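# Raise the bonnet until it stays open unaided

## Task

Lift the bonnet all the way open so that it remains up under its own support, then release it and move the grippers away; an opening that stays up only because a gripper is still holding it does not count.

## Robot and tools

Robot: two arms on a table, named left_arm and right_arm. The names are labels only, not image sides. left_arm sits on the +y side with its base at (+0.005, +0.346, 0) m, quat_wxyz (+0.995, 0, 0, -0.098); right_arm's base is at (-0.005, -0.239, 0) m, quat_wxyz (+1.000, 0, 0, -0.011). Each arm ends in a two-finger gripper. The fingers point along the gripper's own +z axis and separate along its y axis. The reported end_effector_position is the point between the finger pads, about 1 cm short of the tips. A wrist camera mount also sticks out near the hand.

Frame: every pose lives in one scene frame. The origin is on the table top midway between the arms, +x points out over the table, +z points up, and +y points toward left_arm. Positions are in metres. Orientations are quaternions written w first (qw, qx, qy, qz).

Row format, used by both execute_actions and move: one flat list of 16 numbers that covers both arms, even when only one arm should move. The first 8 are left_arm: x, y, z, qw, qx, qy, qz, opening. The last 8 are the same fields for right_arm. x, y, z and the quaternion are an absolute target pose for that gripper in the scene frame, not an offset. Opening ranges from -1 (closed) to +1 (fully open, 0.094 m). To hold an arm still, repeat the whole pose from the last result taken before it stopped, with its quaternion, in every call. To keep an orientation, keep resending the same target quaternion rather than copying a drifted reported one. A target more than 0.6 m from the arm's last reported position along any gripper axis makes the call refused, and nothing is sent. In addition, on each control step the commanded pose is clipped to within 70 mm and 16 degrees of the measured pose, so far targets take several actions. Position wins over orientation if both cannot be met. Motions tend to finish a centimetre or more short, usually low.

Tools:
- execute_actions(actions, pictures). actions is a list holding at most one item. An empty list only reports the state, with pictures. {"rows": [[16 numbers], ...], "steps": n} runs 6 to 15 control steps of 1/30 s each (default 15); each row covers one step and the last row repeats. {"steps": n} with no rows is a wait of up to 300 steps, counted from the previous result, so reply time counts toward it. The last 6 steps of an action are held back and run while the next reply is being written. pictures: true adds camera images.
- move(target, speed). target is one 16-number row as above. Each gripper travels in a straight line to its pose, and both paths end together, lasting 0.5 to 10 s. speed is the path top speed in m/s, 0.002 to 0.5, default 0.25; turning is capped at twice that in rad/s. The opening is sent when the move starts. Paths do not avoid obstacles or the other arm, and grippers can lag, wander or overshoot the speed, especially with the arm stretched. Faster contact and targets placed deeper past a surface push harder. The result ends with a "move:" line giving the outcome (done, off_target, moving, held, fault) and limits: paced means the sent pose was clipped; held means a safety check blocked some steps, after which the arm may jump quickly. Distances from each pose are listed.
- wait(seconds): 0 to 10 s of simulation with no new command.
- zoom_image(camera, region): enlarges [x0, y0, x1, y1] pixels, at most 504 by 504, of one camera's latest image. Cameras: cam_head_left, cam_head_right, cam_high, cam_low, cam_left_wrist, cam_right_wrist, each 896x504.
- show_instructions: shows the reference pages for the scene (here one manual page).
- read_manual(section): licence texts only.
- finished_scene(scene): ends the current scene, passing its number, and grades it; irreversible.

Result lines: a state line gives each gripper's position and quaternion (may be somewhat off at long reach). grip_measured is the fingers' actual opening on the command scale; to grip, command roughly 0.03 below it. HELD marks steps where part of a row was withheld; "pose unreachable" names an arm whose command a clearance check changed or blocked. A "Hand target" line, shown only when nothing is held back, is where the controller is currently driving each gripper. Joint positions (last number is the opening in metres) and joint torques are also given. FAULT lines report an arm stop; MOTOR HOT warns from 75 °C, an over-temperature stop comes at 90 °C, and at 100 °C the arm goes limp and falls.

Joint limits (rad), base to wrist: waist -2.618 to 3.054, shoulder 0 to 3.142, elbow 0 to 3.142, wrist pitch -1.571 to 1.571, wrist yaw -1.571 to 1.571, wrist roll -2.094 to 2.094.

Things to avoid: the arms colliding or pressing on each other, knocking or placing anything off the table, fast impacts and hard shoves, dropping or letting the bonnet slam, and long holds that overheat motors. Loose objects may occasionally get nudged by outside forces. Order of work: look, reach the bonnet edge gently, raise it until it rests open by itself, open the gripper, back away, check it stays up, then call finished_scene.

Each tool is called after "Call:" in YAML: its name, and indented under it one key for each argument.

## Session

Call:
show_instructions:

Call:
execute_actions:
  actions: []

Reference images for this scene: manual page 1, manual page 2, manual page 3, manual page 4, manual page 5, manual page 6, manual page 7, manual page 8.

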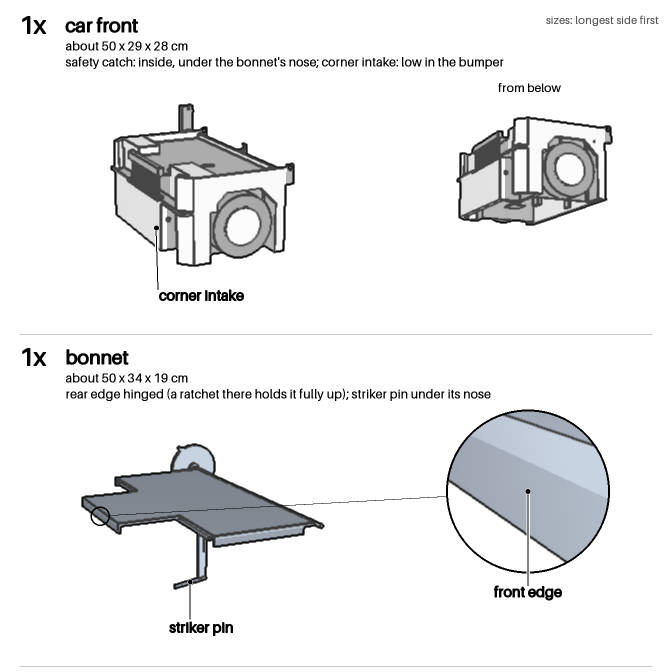

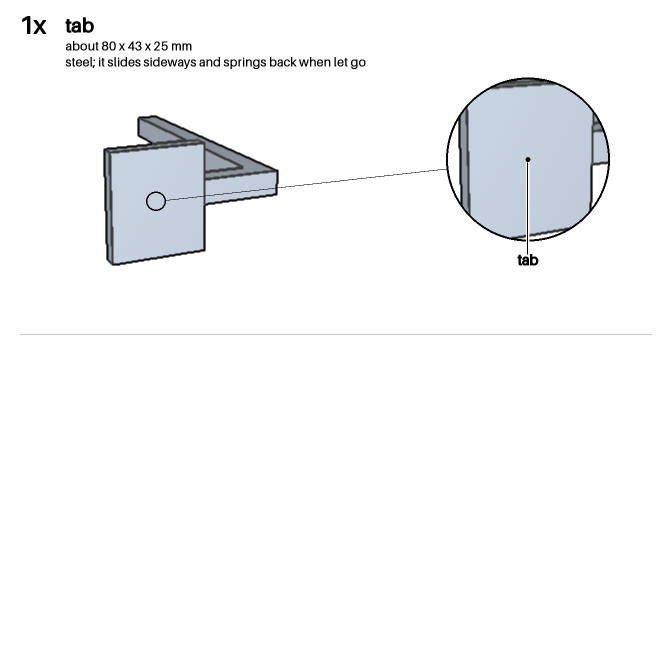

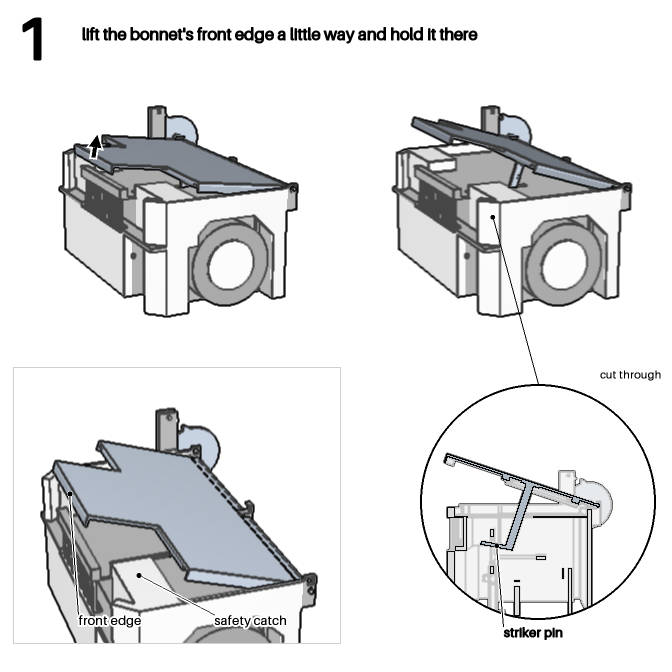

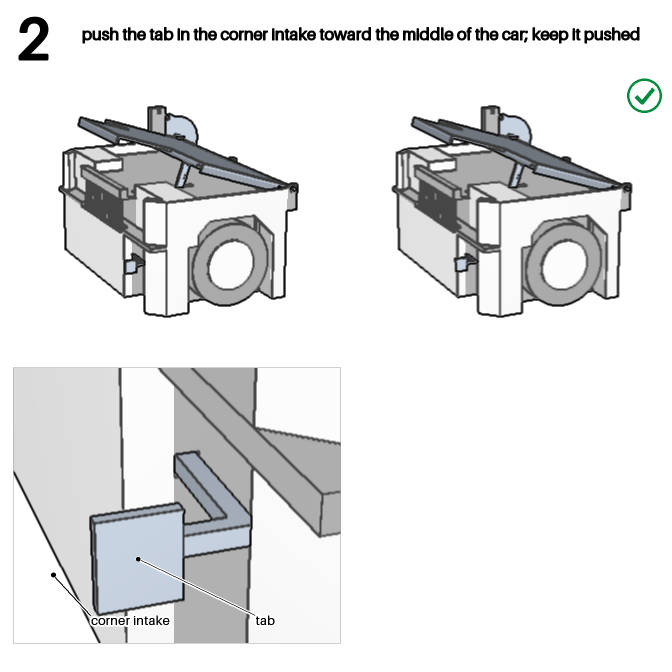

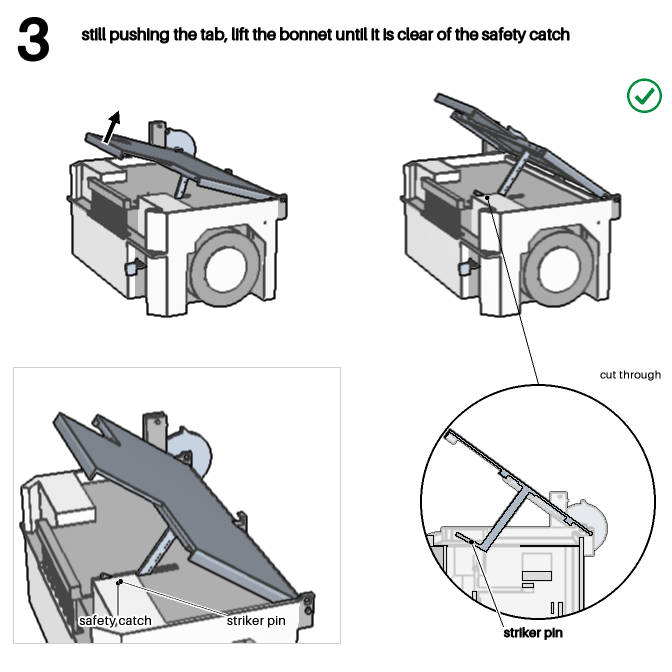

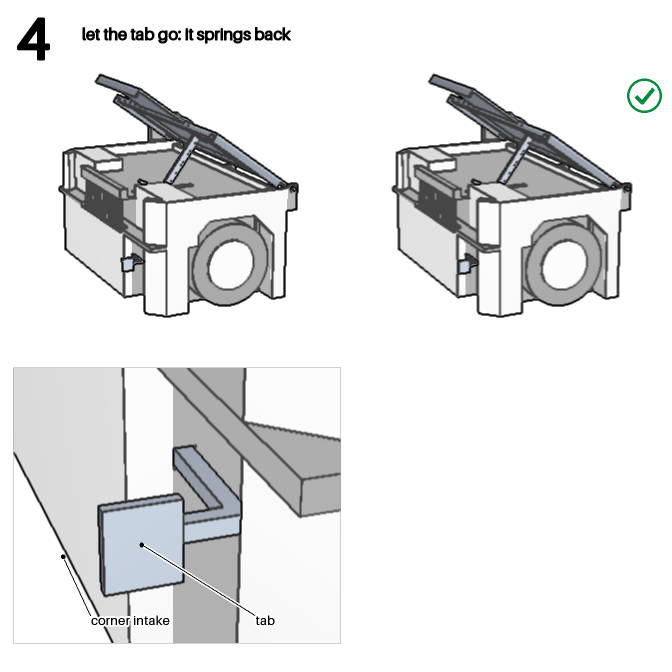

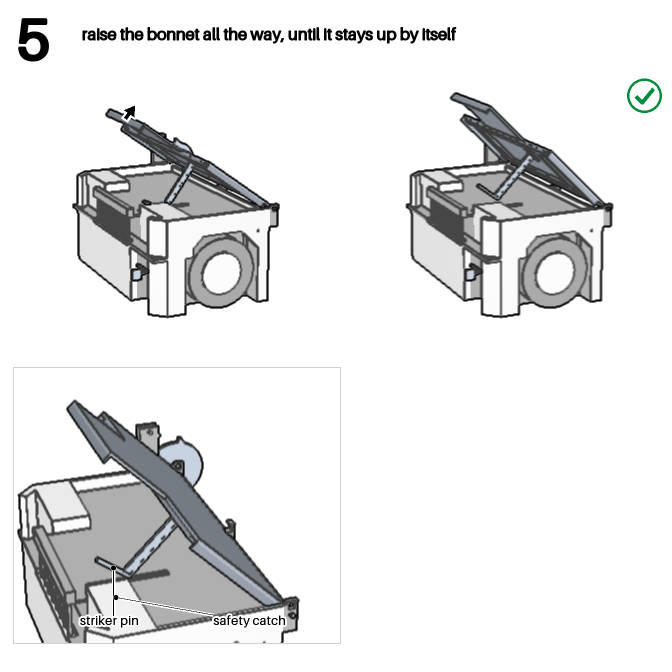

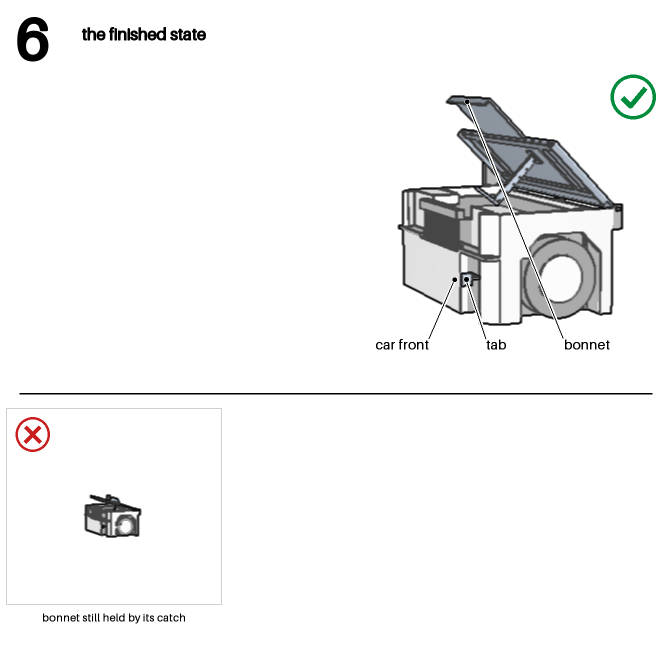

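Scene clock: 0.00 s of 4710.00 s.
left_arm: end_effector_position=(+0.1992, +0.0487, +0.1468) grip_measured=+1.000 end_effector_quat_wxyz=(+0.544, +0.663, +0.475, +0.198) | right_arm: end_effector_position=(+0.0429, -0.1491, +0.1026) grip_measured=+1.000 end_effector_quat_wxyz=(-0.170, -0.091, +0.979, +0.066)
Joint positions: left_arm=[-1.111  1.228  0.435  0.362 -0.659  1.024  0.094] | right_arm=[ 0.597  1.085  0.785 -1.518 -0.274  0.355  0.094]
Joint velocities: left_arm=[ 0.012 -0.017 -0.002 -0.007 -0.066  0.022  0.   ] | right_arm=[-0.022  0.012 -0.022 -0.007 -0.081 -0.022  0.   ]
Joint torques (N m, as the arm reports them, + toward a larger angle): no reading
Motor temperatures (°C, as the motors report them): left_arm=[25 27 25 28 23 25] | right_arm=[23 26 26 28 24 26]
Hand target (left_arm): +0.200, +0.047, +0.153; +0.551, +0.656, +0.478, +0.195
Hand target (right_arm): +0.044, -0.148, +0.104; -0.165, -0.092, +0.979, +0.070

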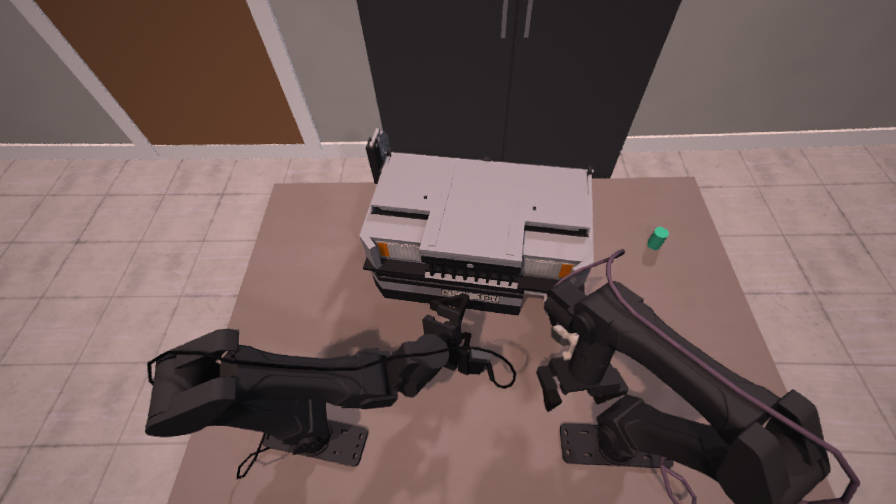

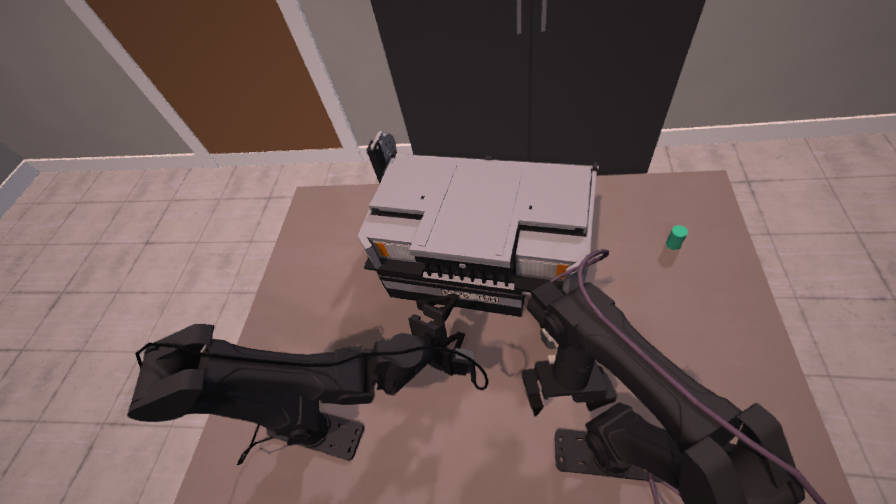

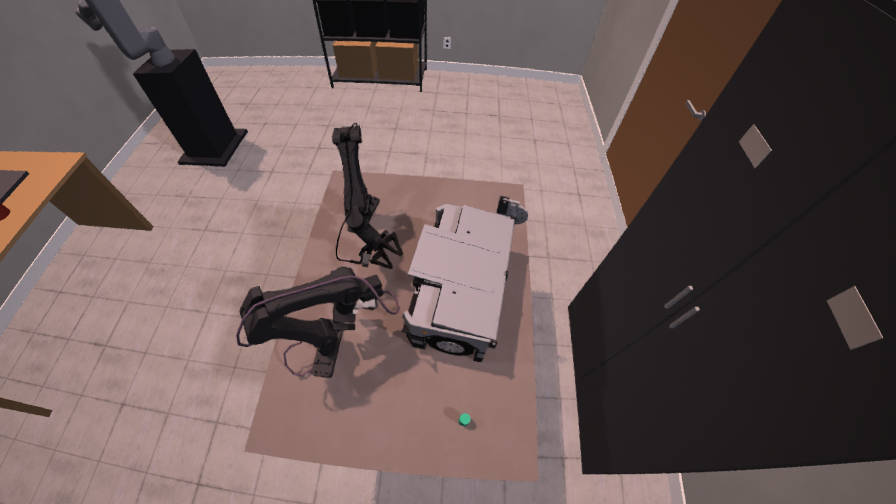

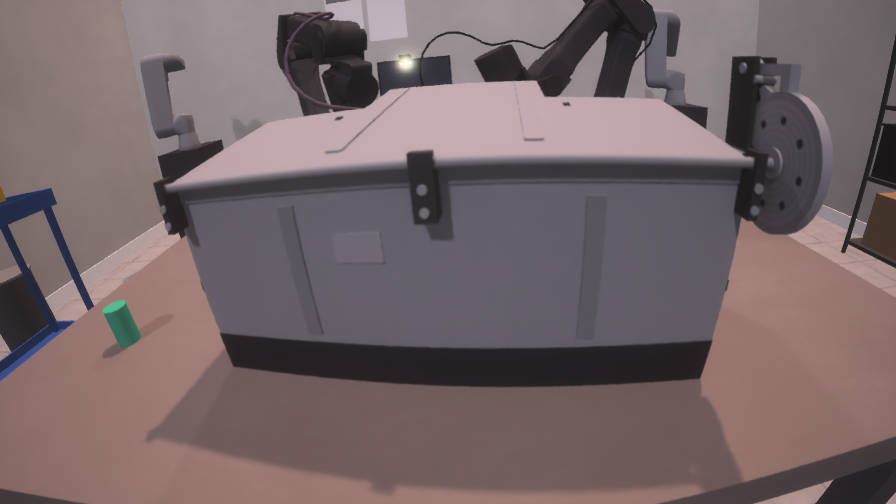

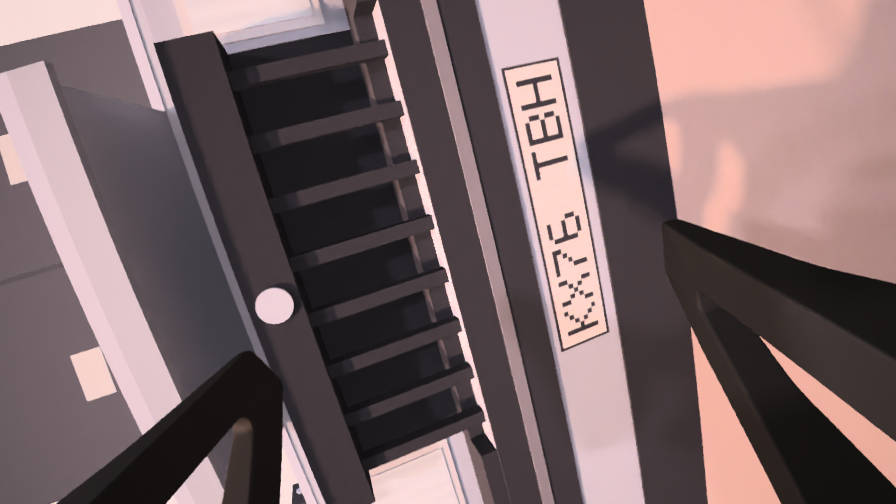

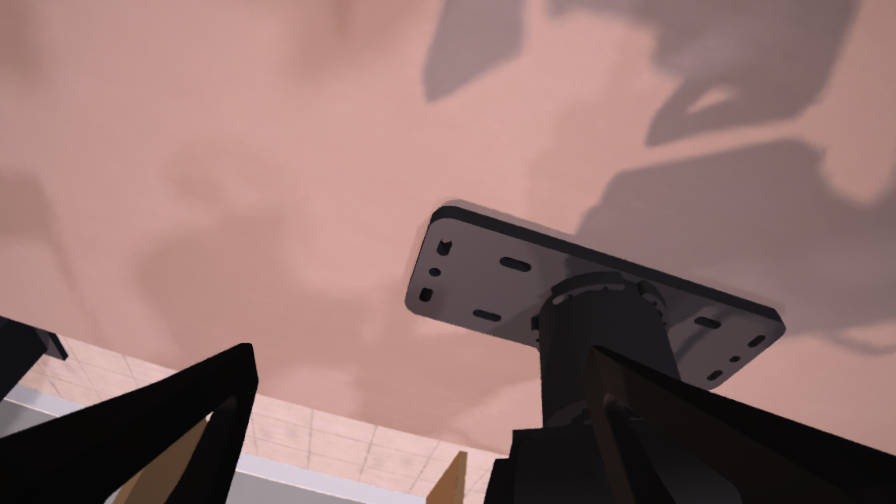

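Call:
move:
  target: [0.24,0.1,0.205,0.579,0.579,0.406,0.406,-1,0.225,-0.185,0.1,0.455,-0.154,0.874,0.08,-1]
  speed: 0.2

Scene clock: 4.27 s of 4710.00 s.
left_arm: end_effector_position=(+0.2373, +0.0950, +0.2129) grip_measured=-0.983 end_effector_quat_wxyz=(+0.587, +0.577, +0.402, +0.400) | right_arm: end_effector_position=(+0.2273, -0.1831, +0.0985) grip_measured=-0.989 end_effector_quat_wxyz=(+0.459, -0.156, +0.870, +0.092)
Joint positions: left_arm=[-1.042  1.228  0.316  0.927 -0.873  1.571  0.001] | right_arm=[ 0.032  0.483  0.238 -0.384 -0.3   -0.191  0.001]
Joint velocities: left_arm=[ 0.002 -0.002 -0.007  0.037  0.022 -0.022  0.001] | right_arm=[ 0.012 -0.012 -0.017  0.037 -0.007 -0.022  0.   ]
Joint torques (N m, as the arm reports them, + toward a larger angle): left_arm=[ 0.89 -2.11  3.57  1.94 -0.06  0.04] | right_arm=[-0.93  1.8   7.23  1.97 -0.14 -0.06]
Motor temperatures (°C, as the motors report them): left_arm=[25 27 25 29 23 25] | right_arm=[23 26 26 29 24 26]
Hand target (left_arm): +0.240, +0.100, +0.206; +0.579, +0.579, +0.405, +0.407
Hand target (right_arm): +0.226, -0.184, +0.092; +0.456, -0.154, +0.872, +0.093
Off the commanded pose (left_arm): 0.010 m, 1 deg.
Off the commanded pose (right_arm): 0.003 m, 2 deg.
Kept back: nothing.
move: done

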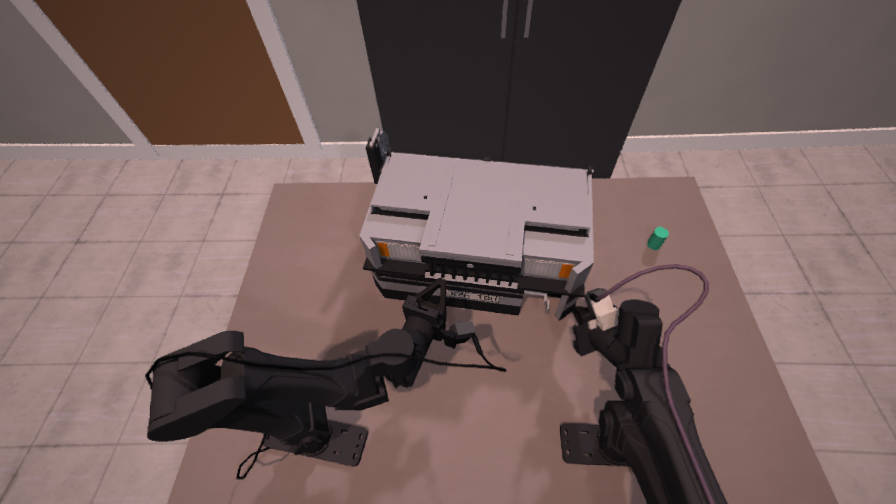

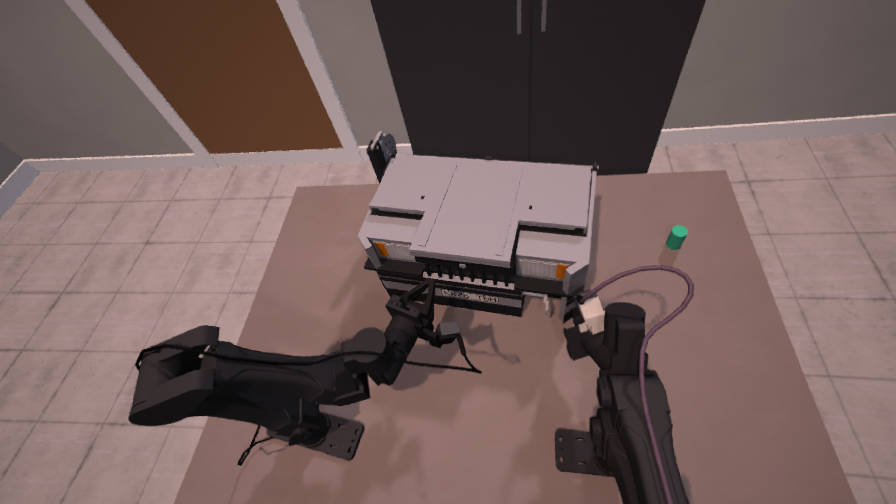

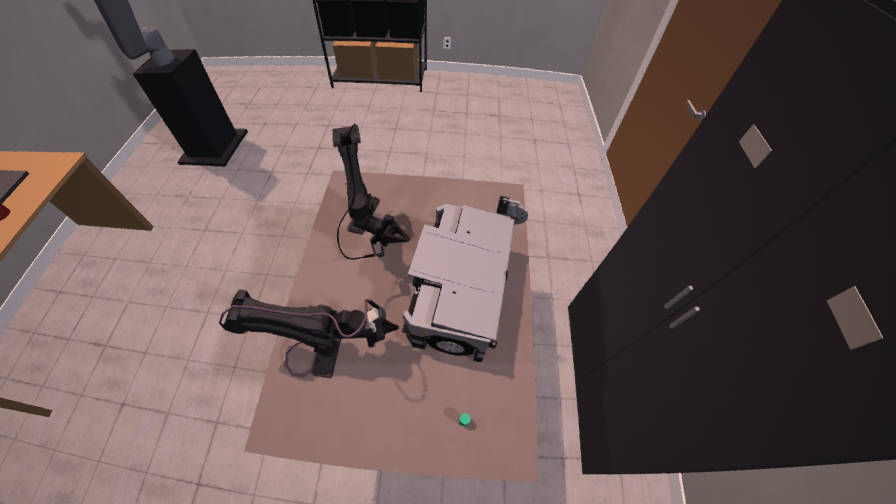

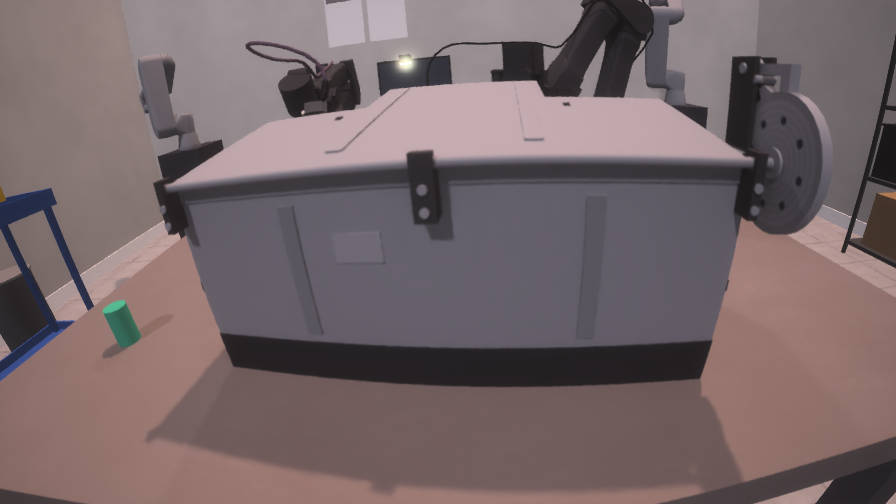

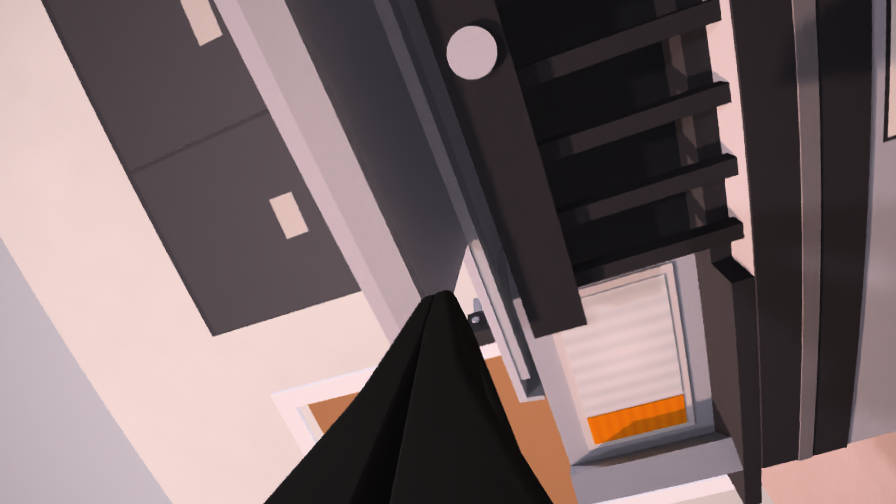

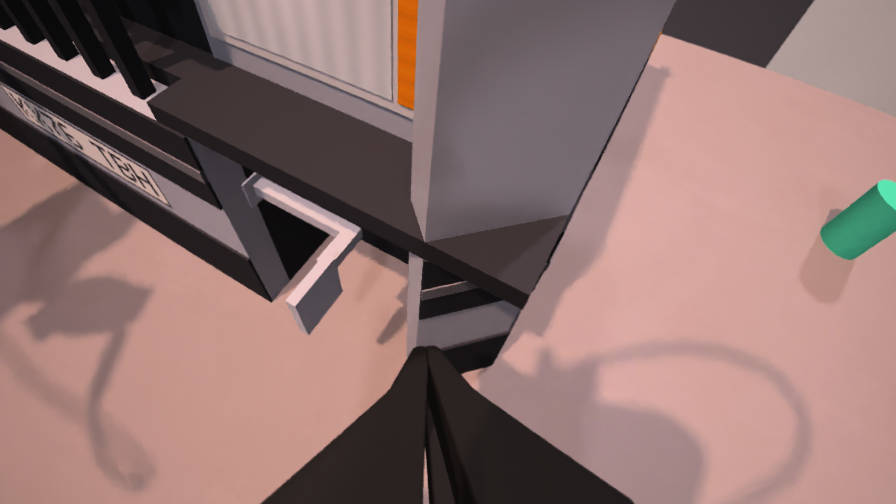

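Call:
move:
  target: [0.275,0.088,0.205,0.579,0.579,0.406,0.406,-1,0.245,-0.16,0.085,0.455,-0.154,0.874,0.08,-1]
  speed: 0.05

Scene clock: 5.87 s of 4710.00 s.
left_arm: end_effector_position=(+0.2689, +0.0941, +0.1935) grip_measured=-0.983 end_effector_quat_wxyz=(+0.566, +0.593, +0.403, +0.408) | right_arm: end_effector_position=(+0.2485, -0.1625, +0.0973) grip_measured=-0.989 end_effector_quat_wxyz=(+0.466, -0.155, +0.868, +0.075)
Joint positions: left_arm=[-0.911  1.35   0.343  0.969 -0.756  1.572  0.001] | right_arm=[ 0.251  0.651  0.238 -0.177 -0.09  -0.078  0.001]
Joint velocities: left_arm=[-0.002 -0.002 -0.002  0.007 -0.066  0.037  0.   ] | right_arm=[-0.002 -0.012 -0.007  0.007 -0.066  0.022 -0.   ]
Joint torques (N m, as the arm reports them, + toward a larger angle): left_arm=[ 0.89 -2.74  7.07  2.04  0.06 -0.01] | right_arm=[0.85 1.5  6.5  2.05 0.04 0.04]
Motor temperatures (°C, as the motors report them): left_arm=[25 27 26 29 23 25] | right_arm=[23 26 26 29 24 26]
Hand target (left_arm): +0.274, +0.089, +0.205; +0.579, +0.579, +0.406, +0.406
Hand target (right_arm): +0.244, -0.162, +0.085; +0.454, -0.156, +0.874, +0.076
Off the commanded pose (left_arm): 0.014 m, 2 deg.
Off the commanded pose (right_arm): 0.013 m, 2 deg.
Kept back: nothing.
move: off_target (left_arm, right_arm)

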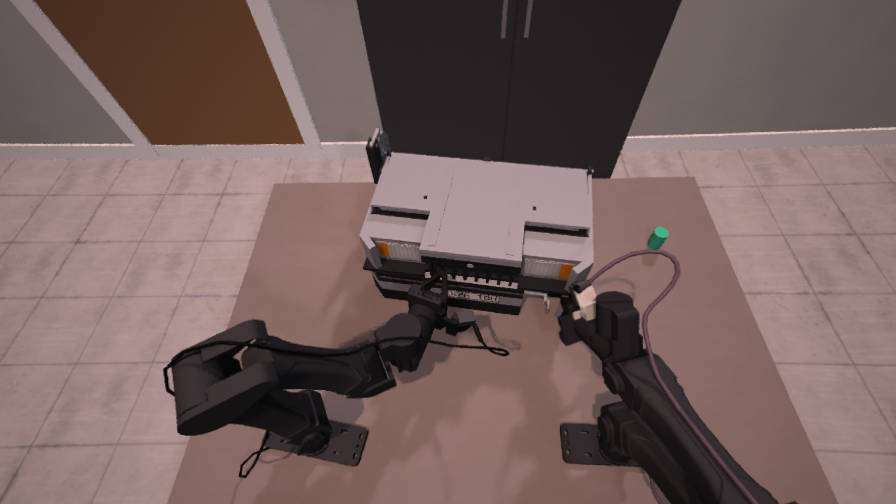

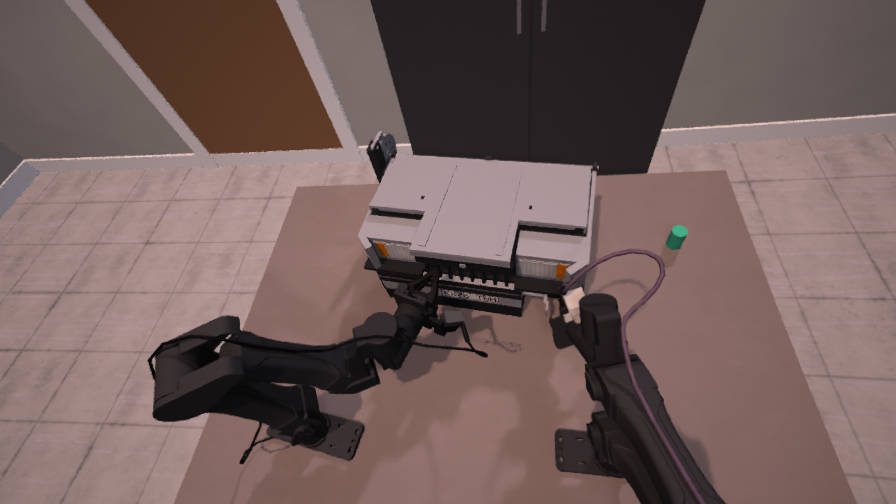

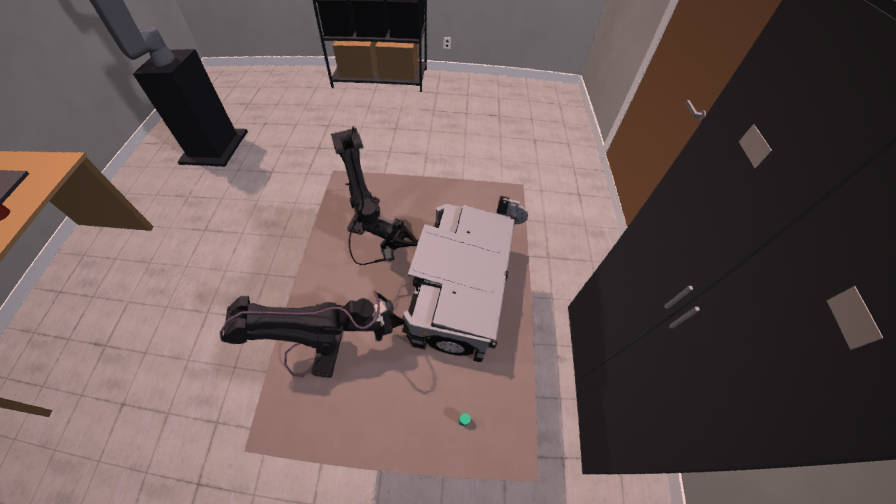

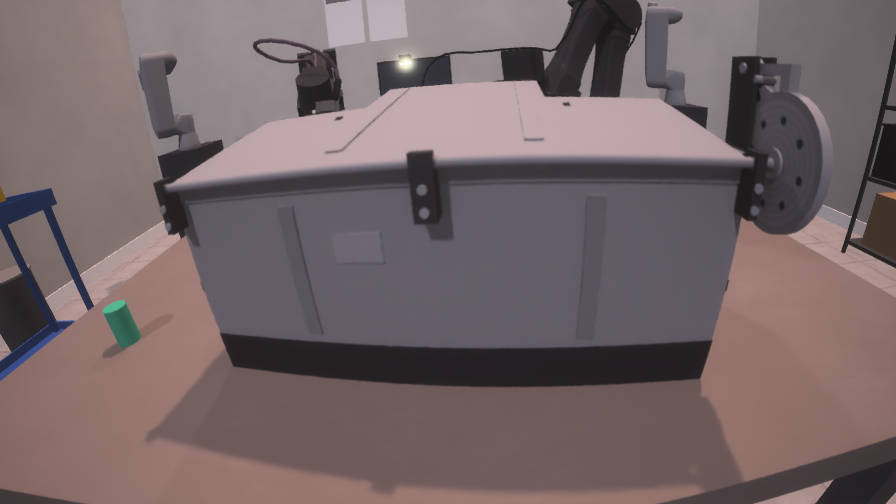

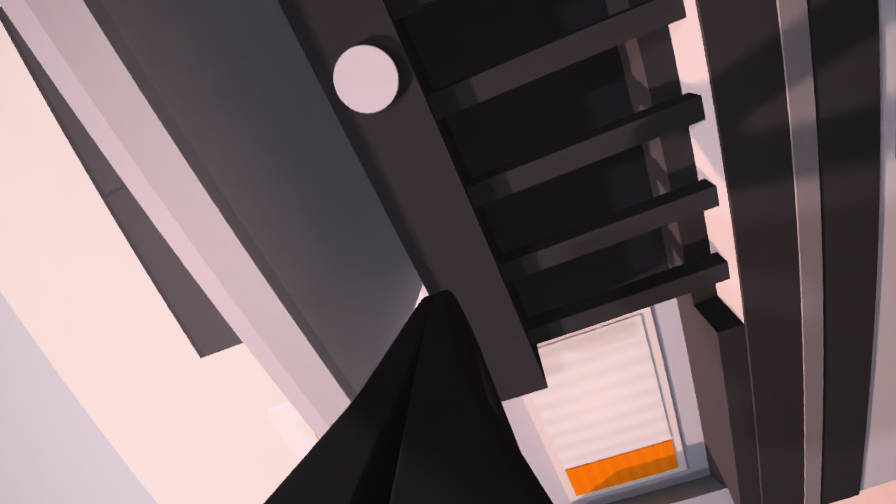

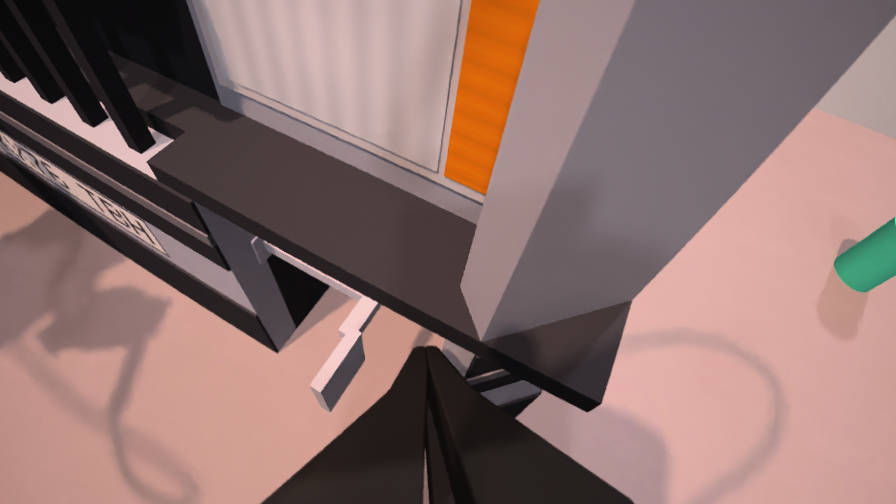

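Call:
move:
  target: [0.3,0.08,0.222,0.579,0.579,0.406,0.406,-1,0.252,-0.157,0.066,0.455,-0.154,0.874,0.08,-1]
  speed: 0.04

Scene clock: 7.73 s of 4710.00 s.
left_arm: end_effector_position=(+0.2941, +0.0844, +0.2156) grip_measured=-0.983 end_effector_quat_wxyz=(+0.576, +0.583, +0.405, +0.406) | right_arm: end_effector_position=(+0.2544, -0.1590, +0.0747) grip_measured=-0.989 end_effector_quat_wxyz=(+0.463, -0.153, +0.870, +0.078)
Joint positions: left_arm=[-0.833  1.379  0.45   0.92  -0.678  1.572  0.001] | right_arm=[ 0.263  0.764  0.17  -0.003 -0.084 -0.064  0.001]
Joint velocities: left_arm=[-0.007 -0.007 -0.017 -0.037 -0.022 -0.007  0.001] | right_arm=[-0.002 -0.002  0.002  0.051 -0.051 -0.007 -0.001]
Joint torques (N m, as the arm reports them, + toward a larger angle): left_arm=[ 0.87 -3.31  7.31  1.77  0.06 -0.01] | right_arm=[0.86 0.96 7.1  2.01 0.03 0.03]
Motor temperatures (°C, as the motors report them): left_arm=[25 27 26 30 23 25] | right_arm=[23 26 27 30 24 26]
Hand target (left_arm): +0.300, +0.080, +0.222; +0.579, +0.579, +0.406, +0.406
Hand target (right_arm): +0.250, -0.158, +0.066; +0.455, -0.154, +0.874, +0.080
Off the commanded pose (left_arm): 0.010 m, 1 deg.
Off the commanded pose (right_arm): 0.009 m, 1 deg.
Kept back: nothing.
move: done

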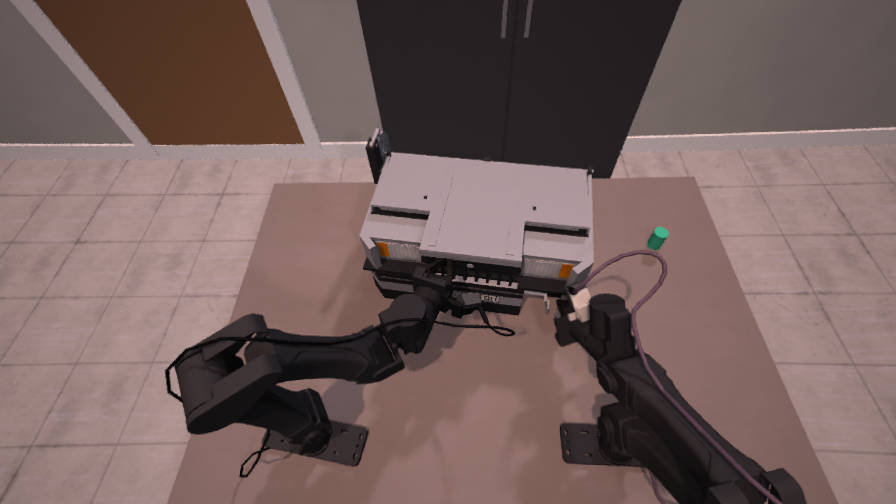

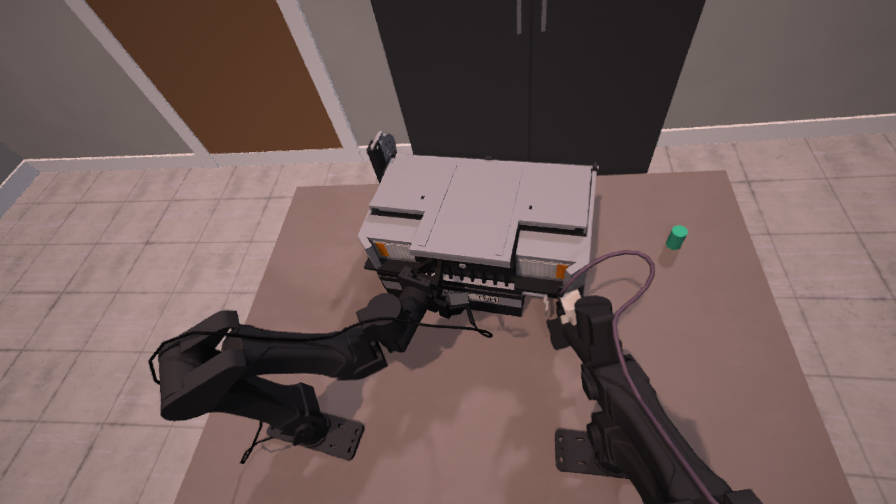

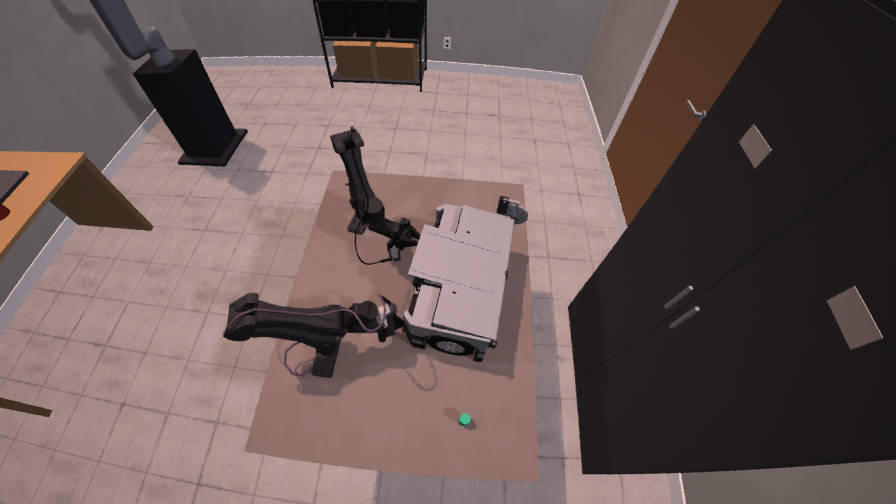

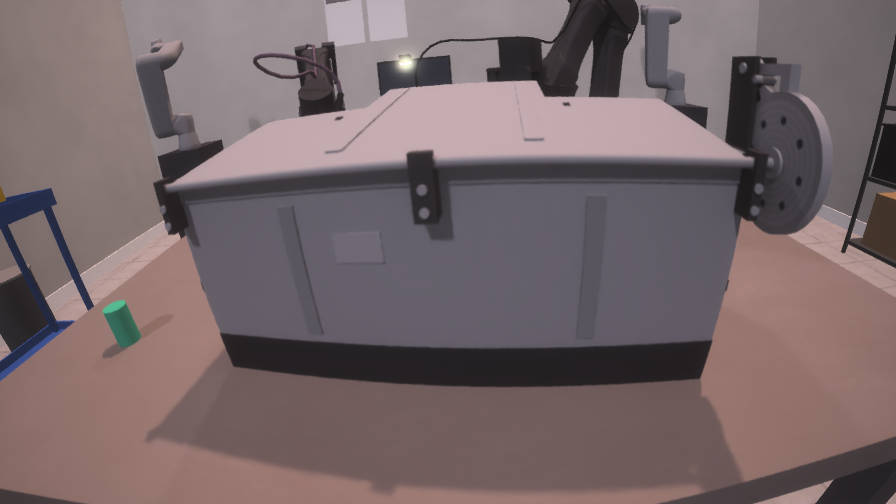

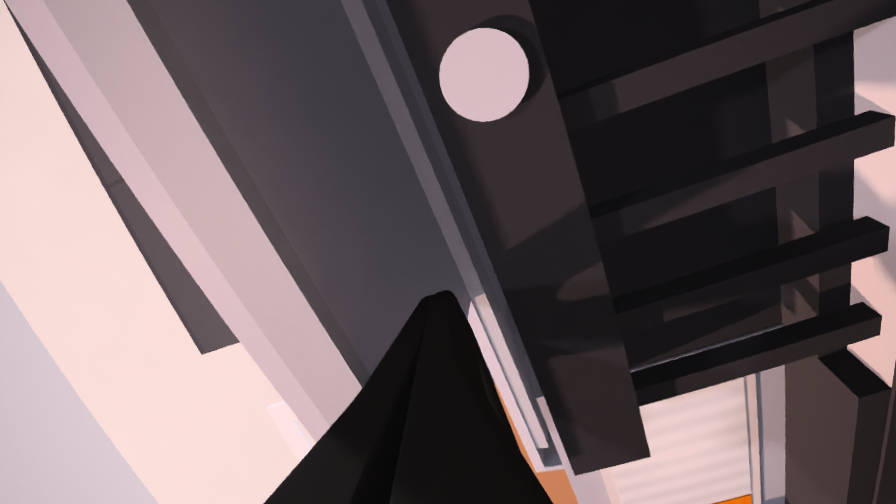

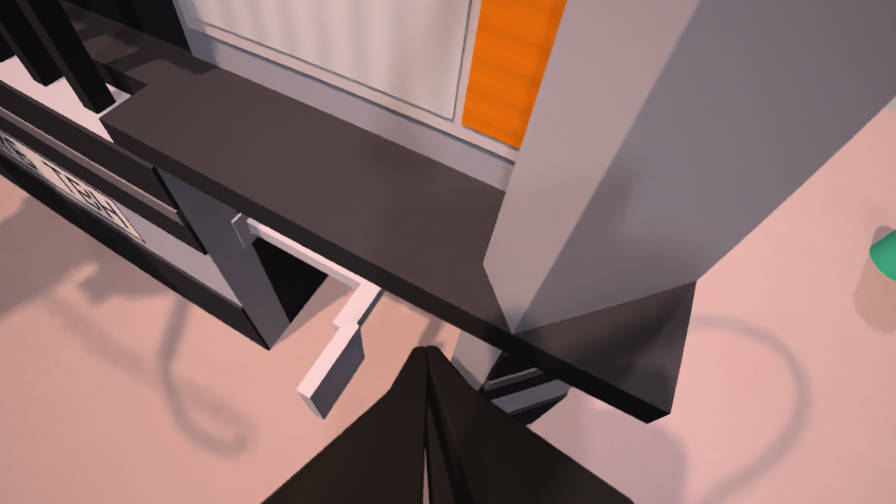

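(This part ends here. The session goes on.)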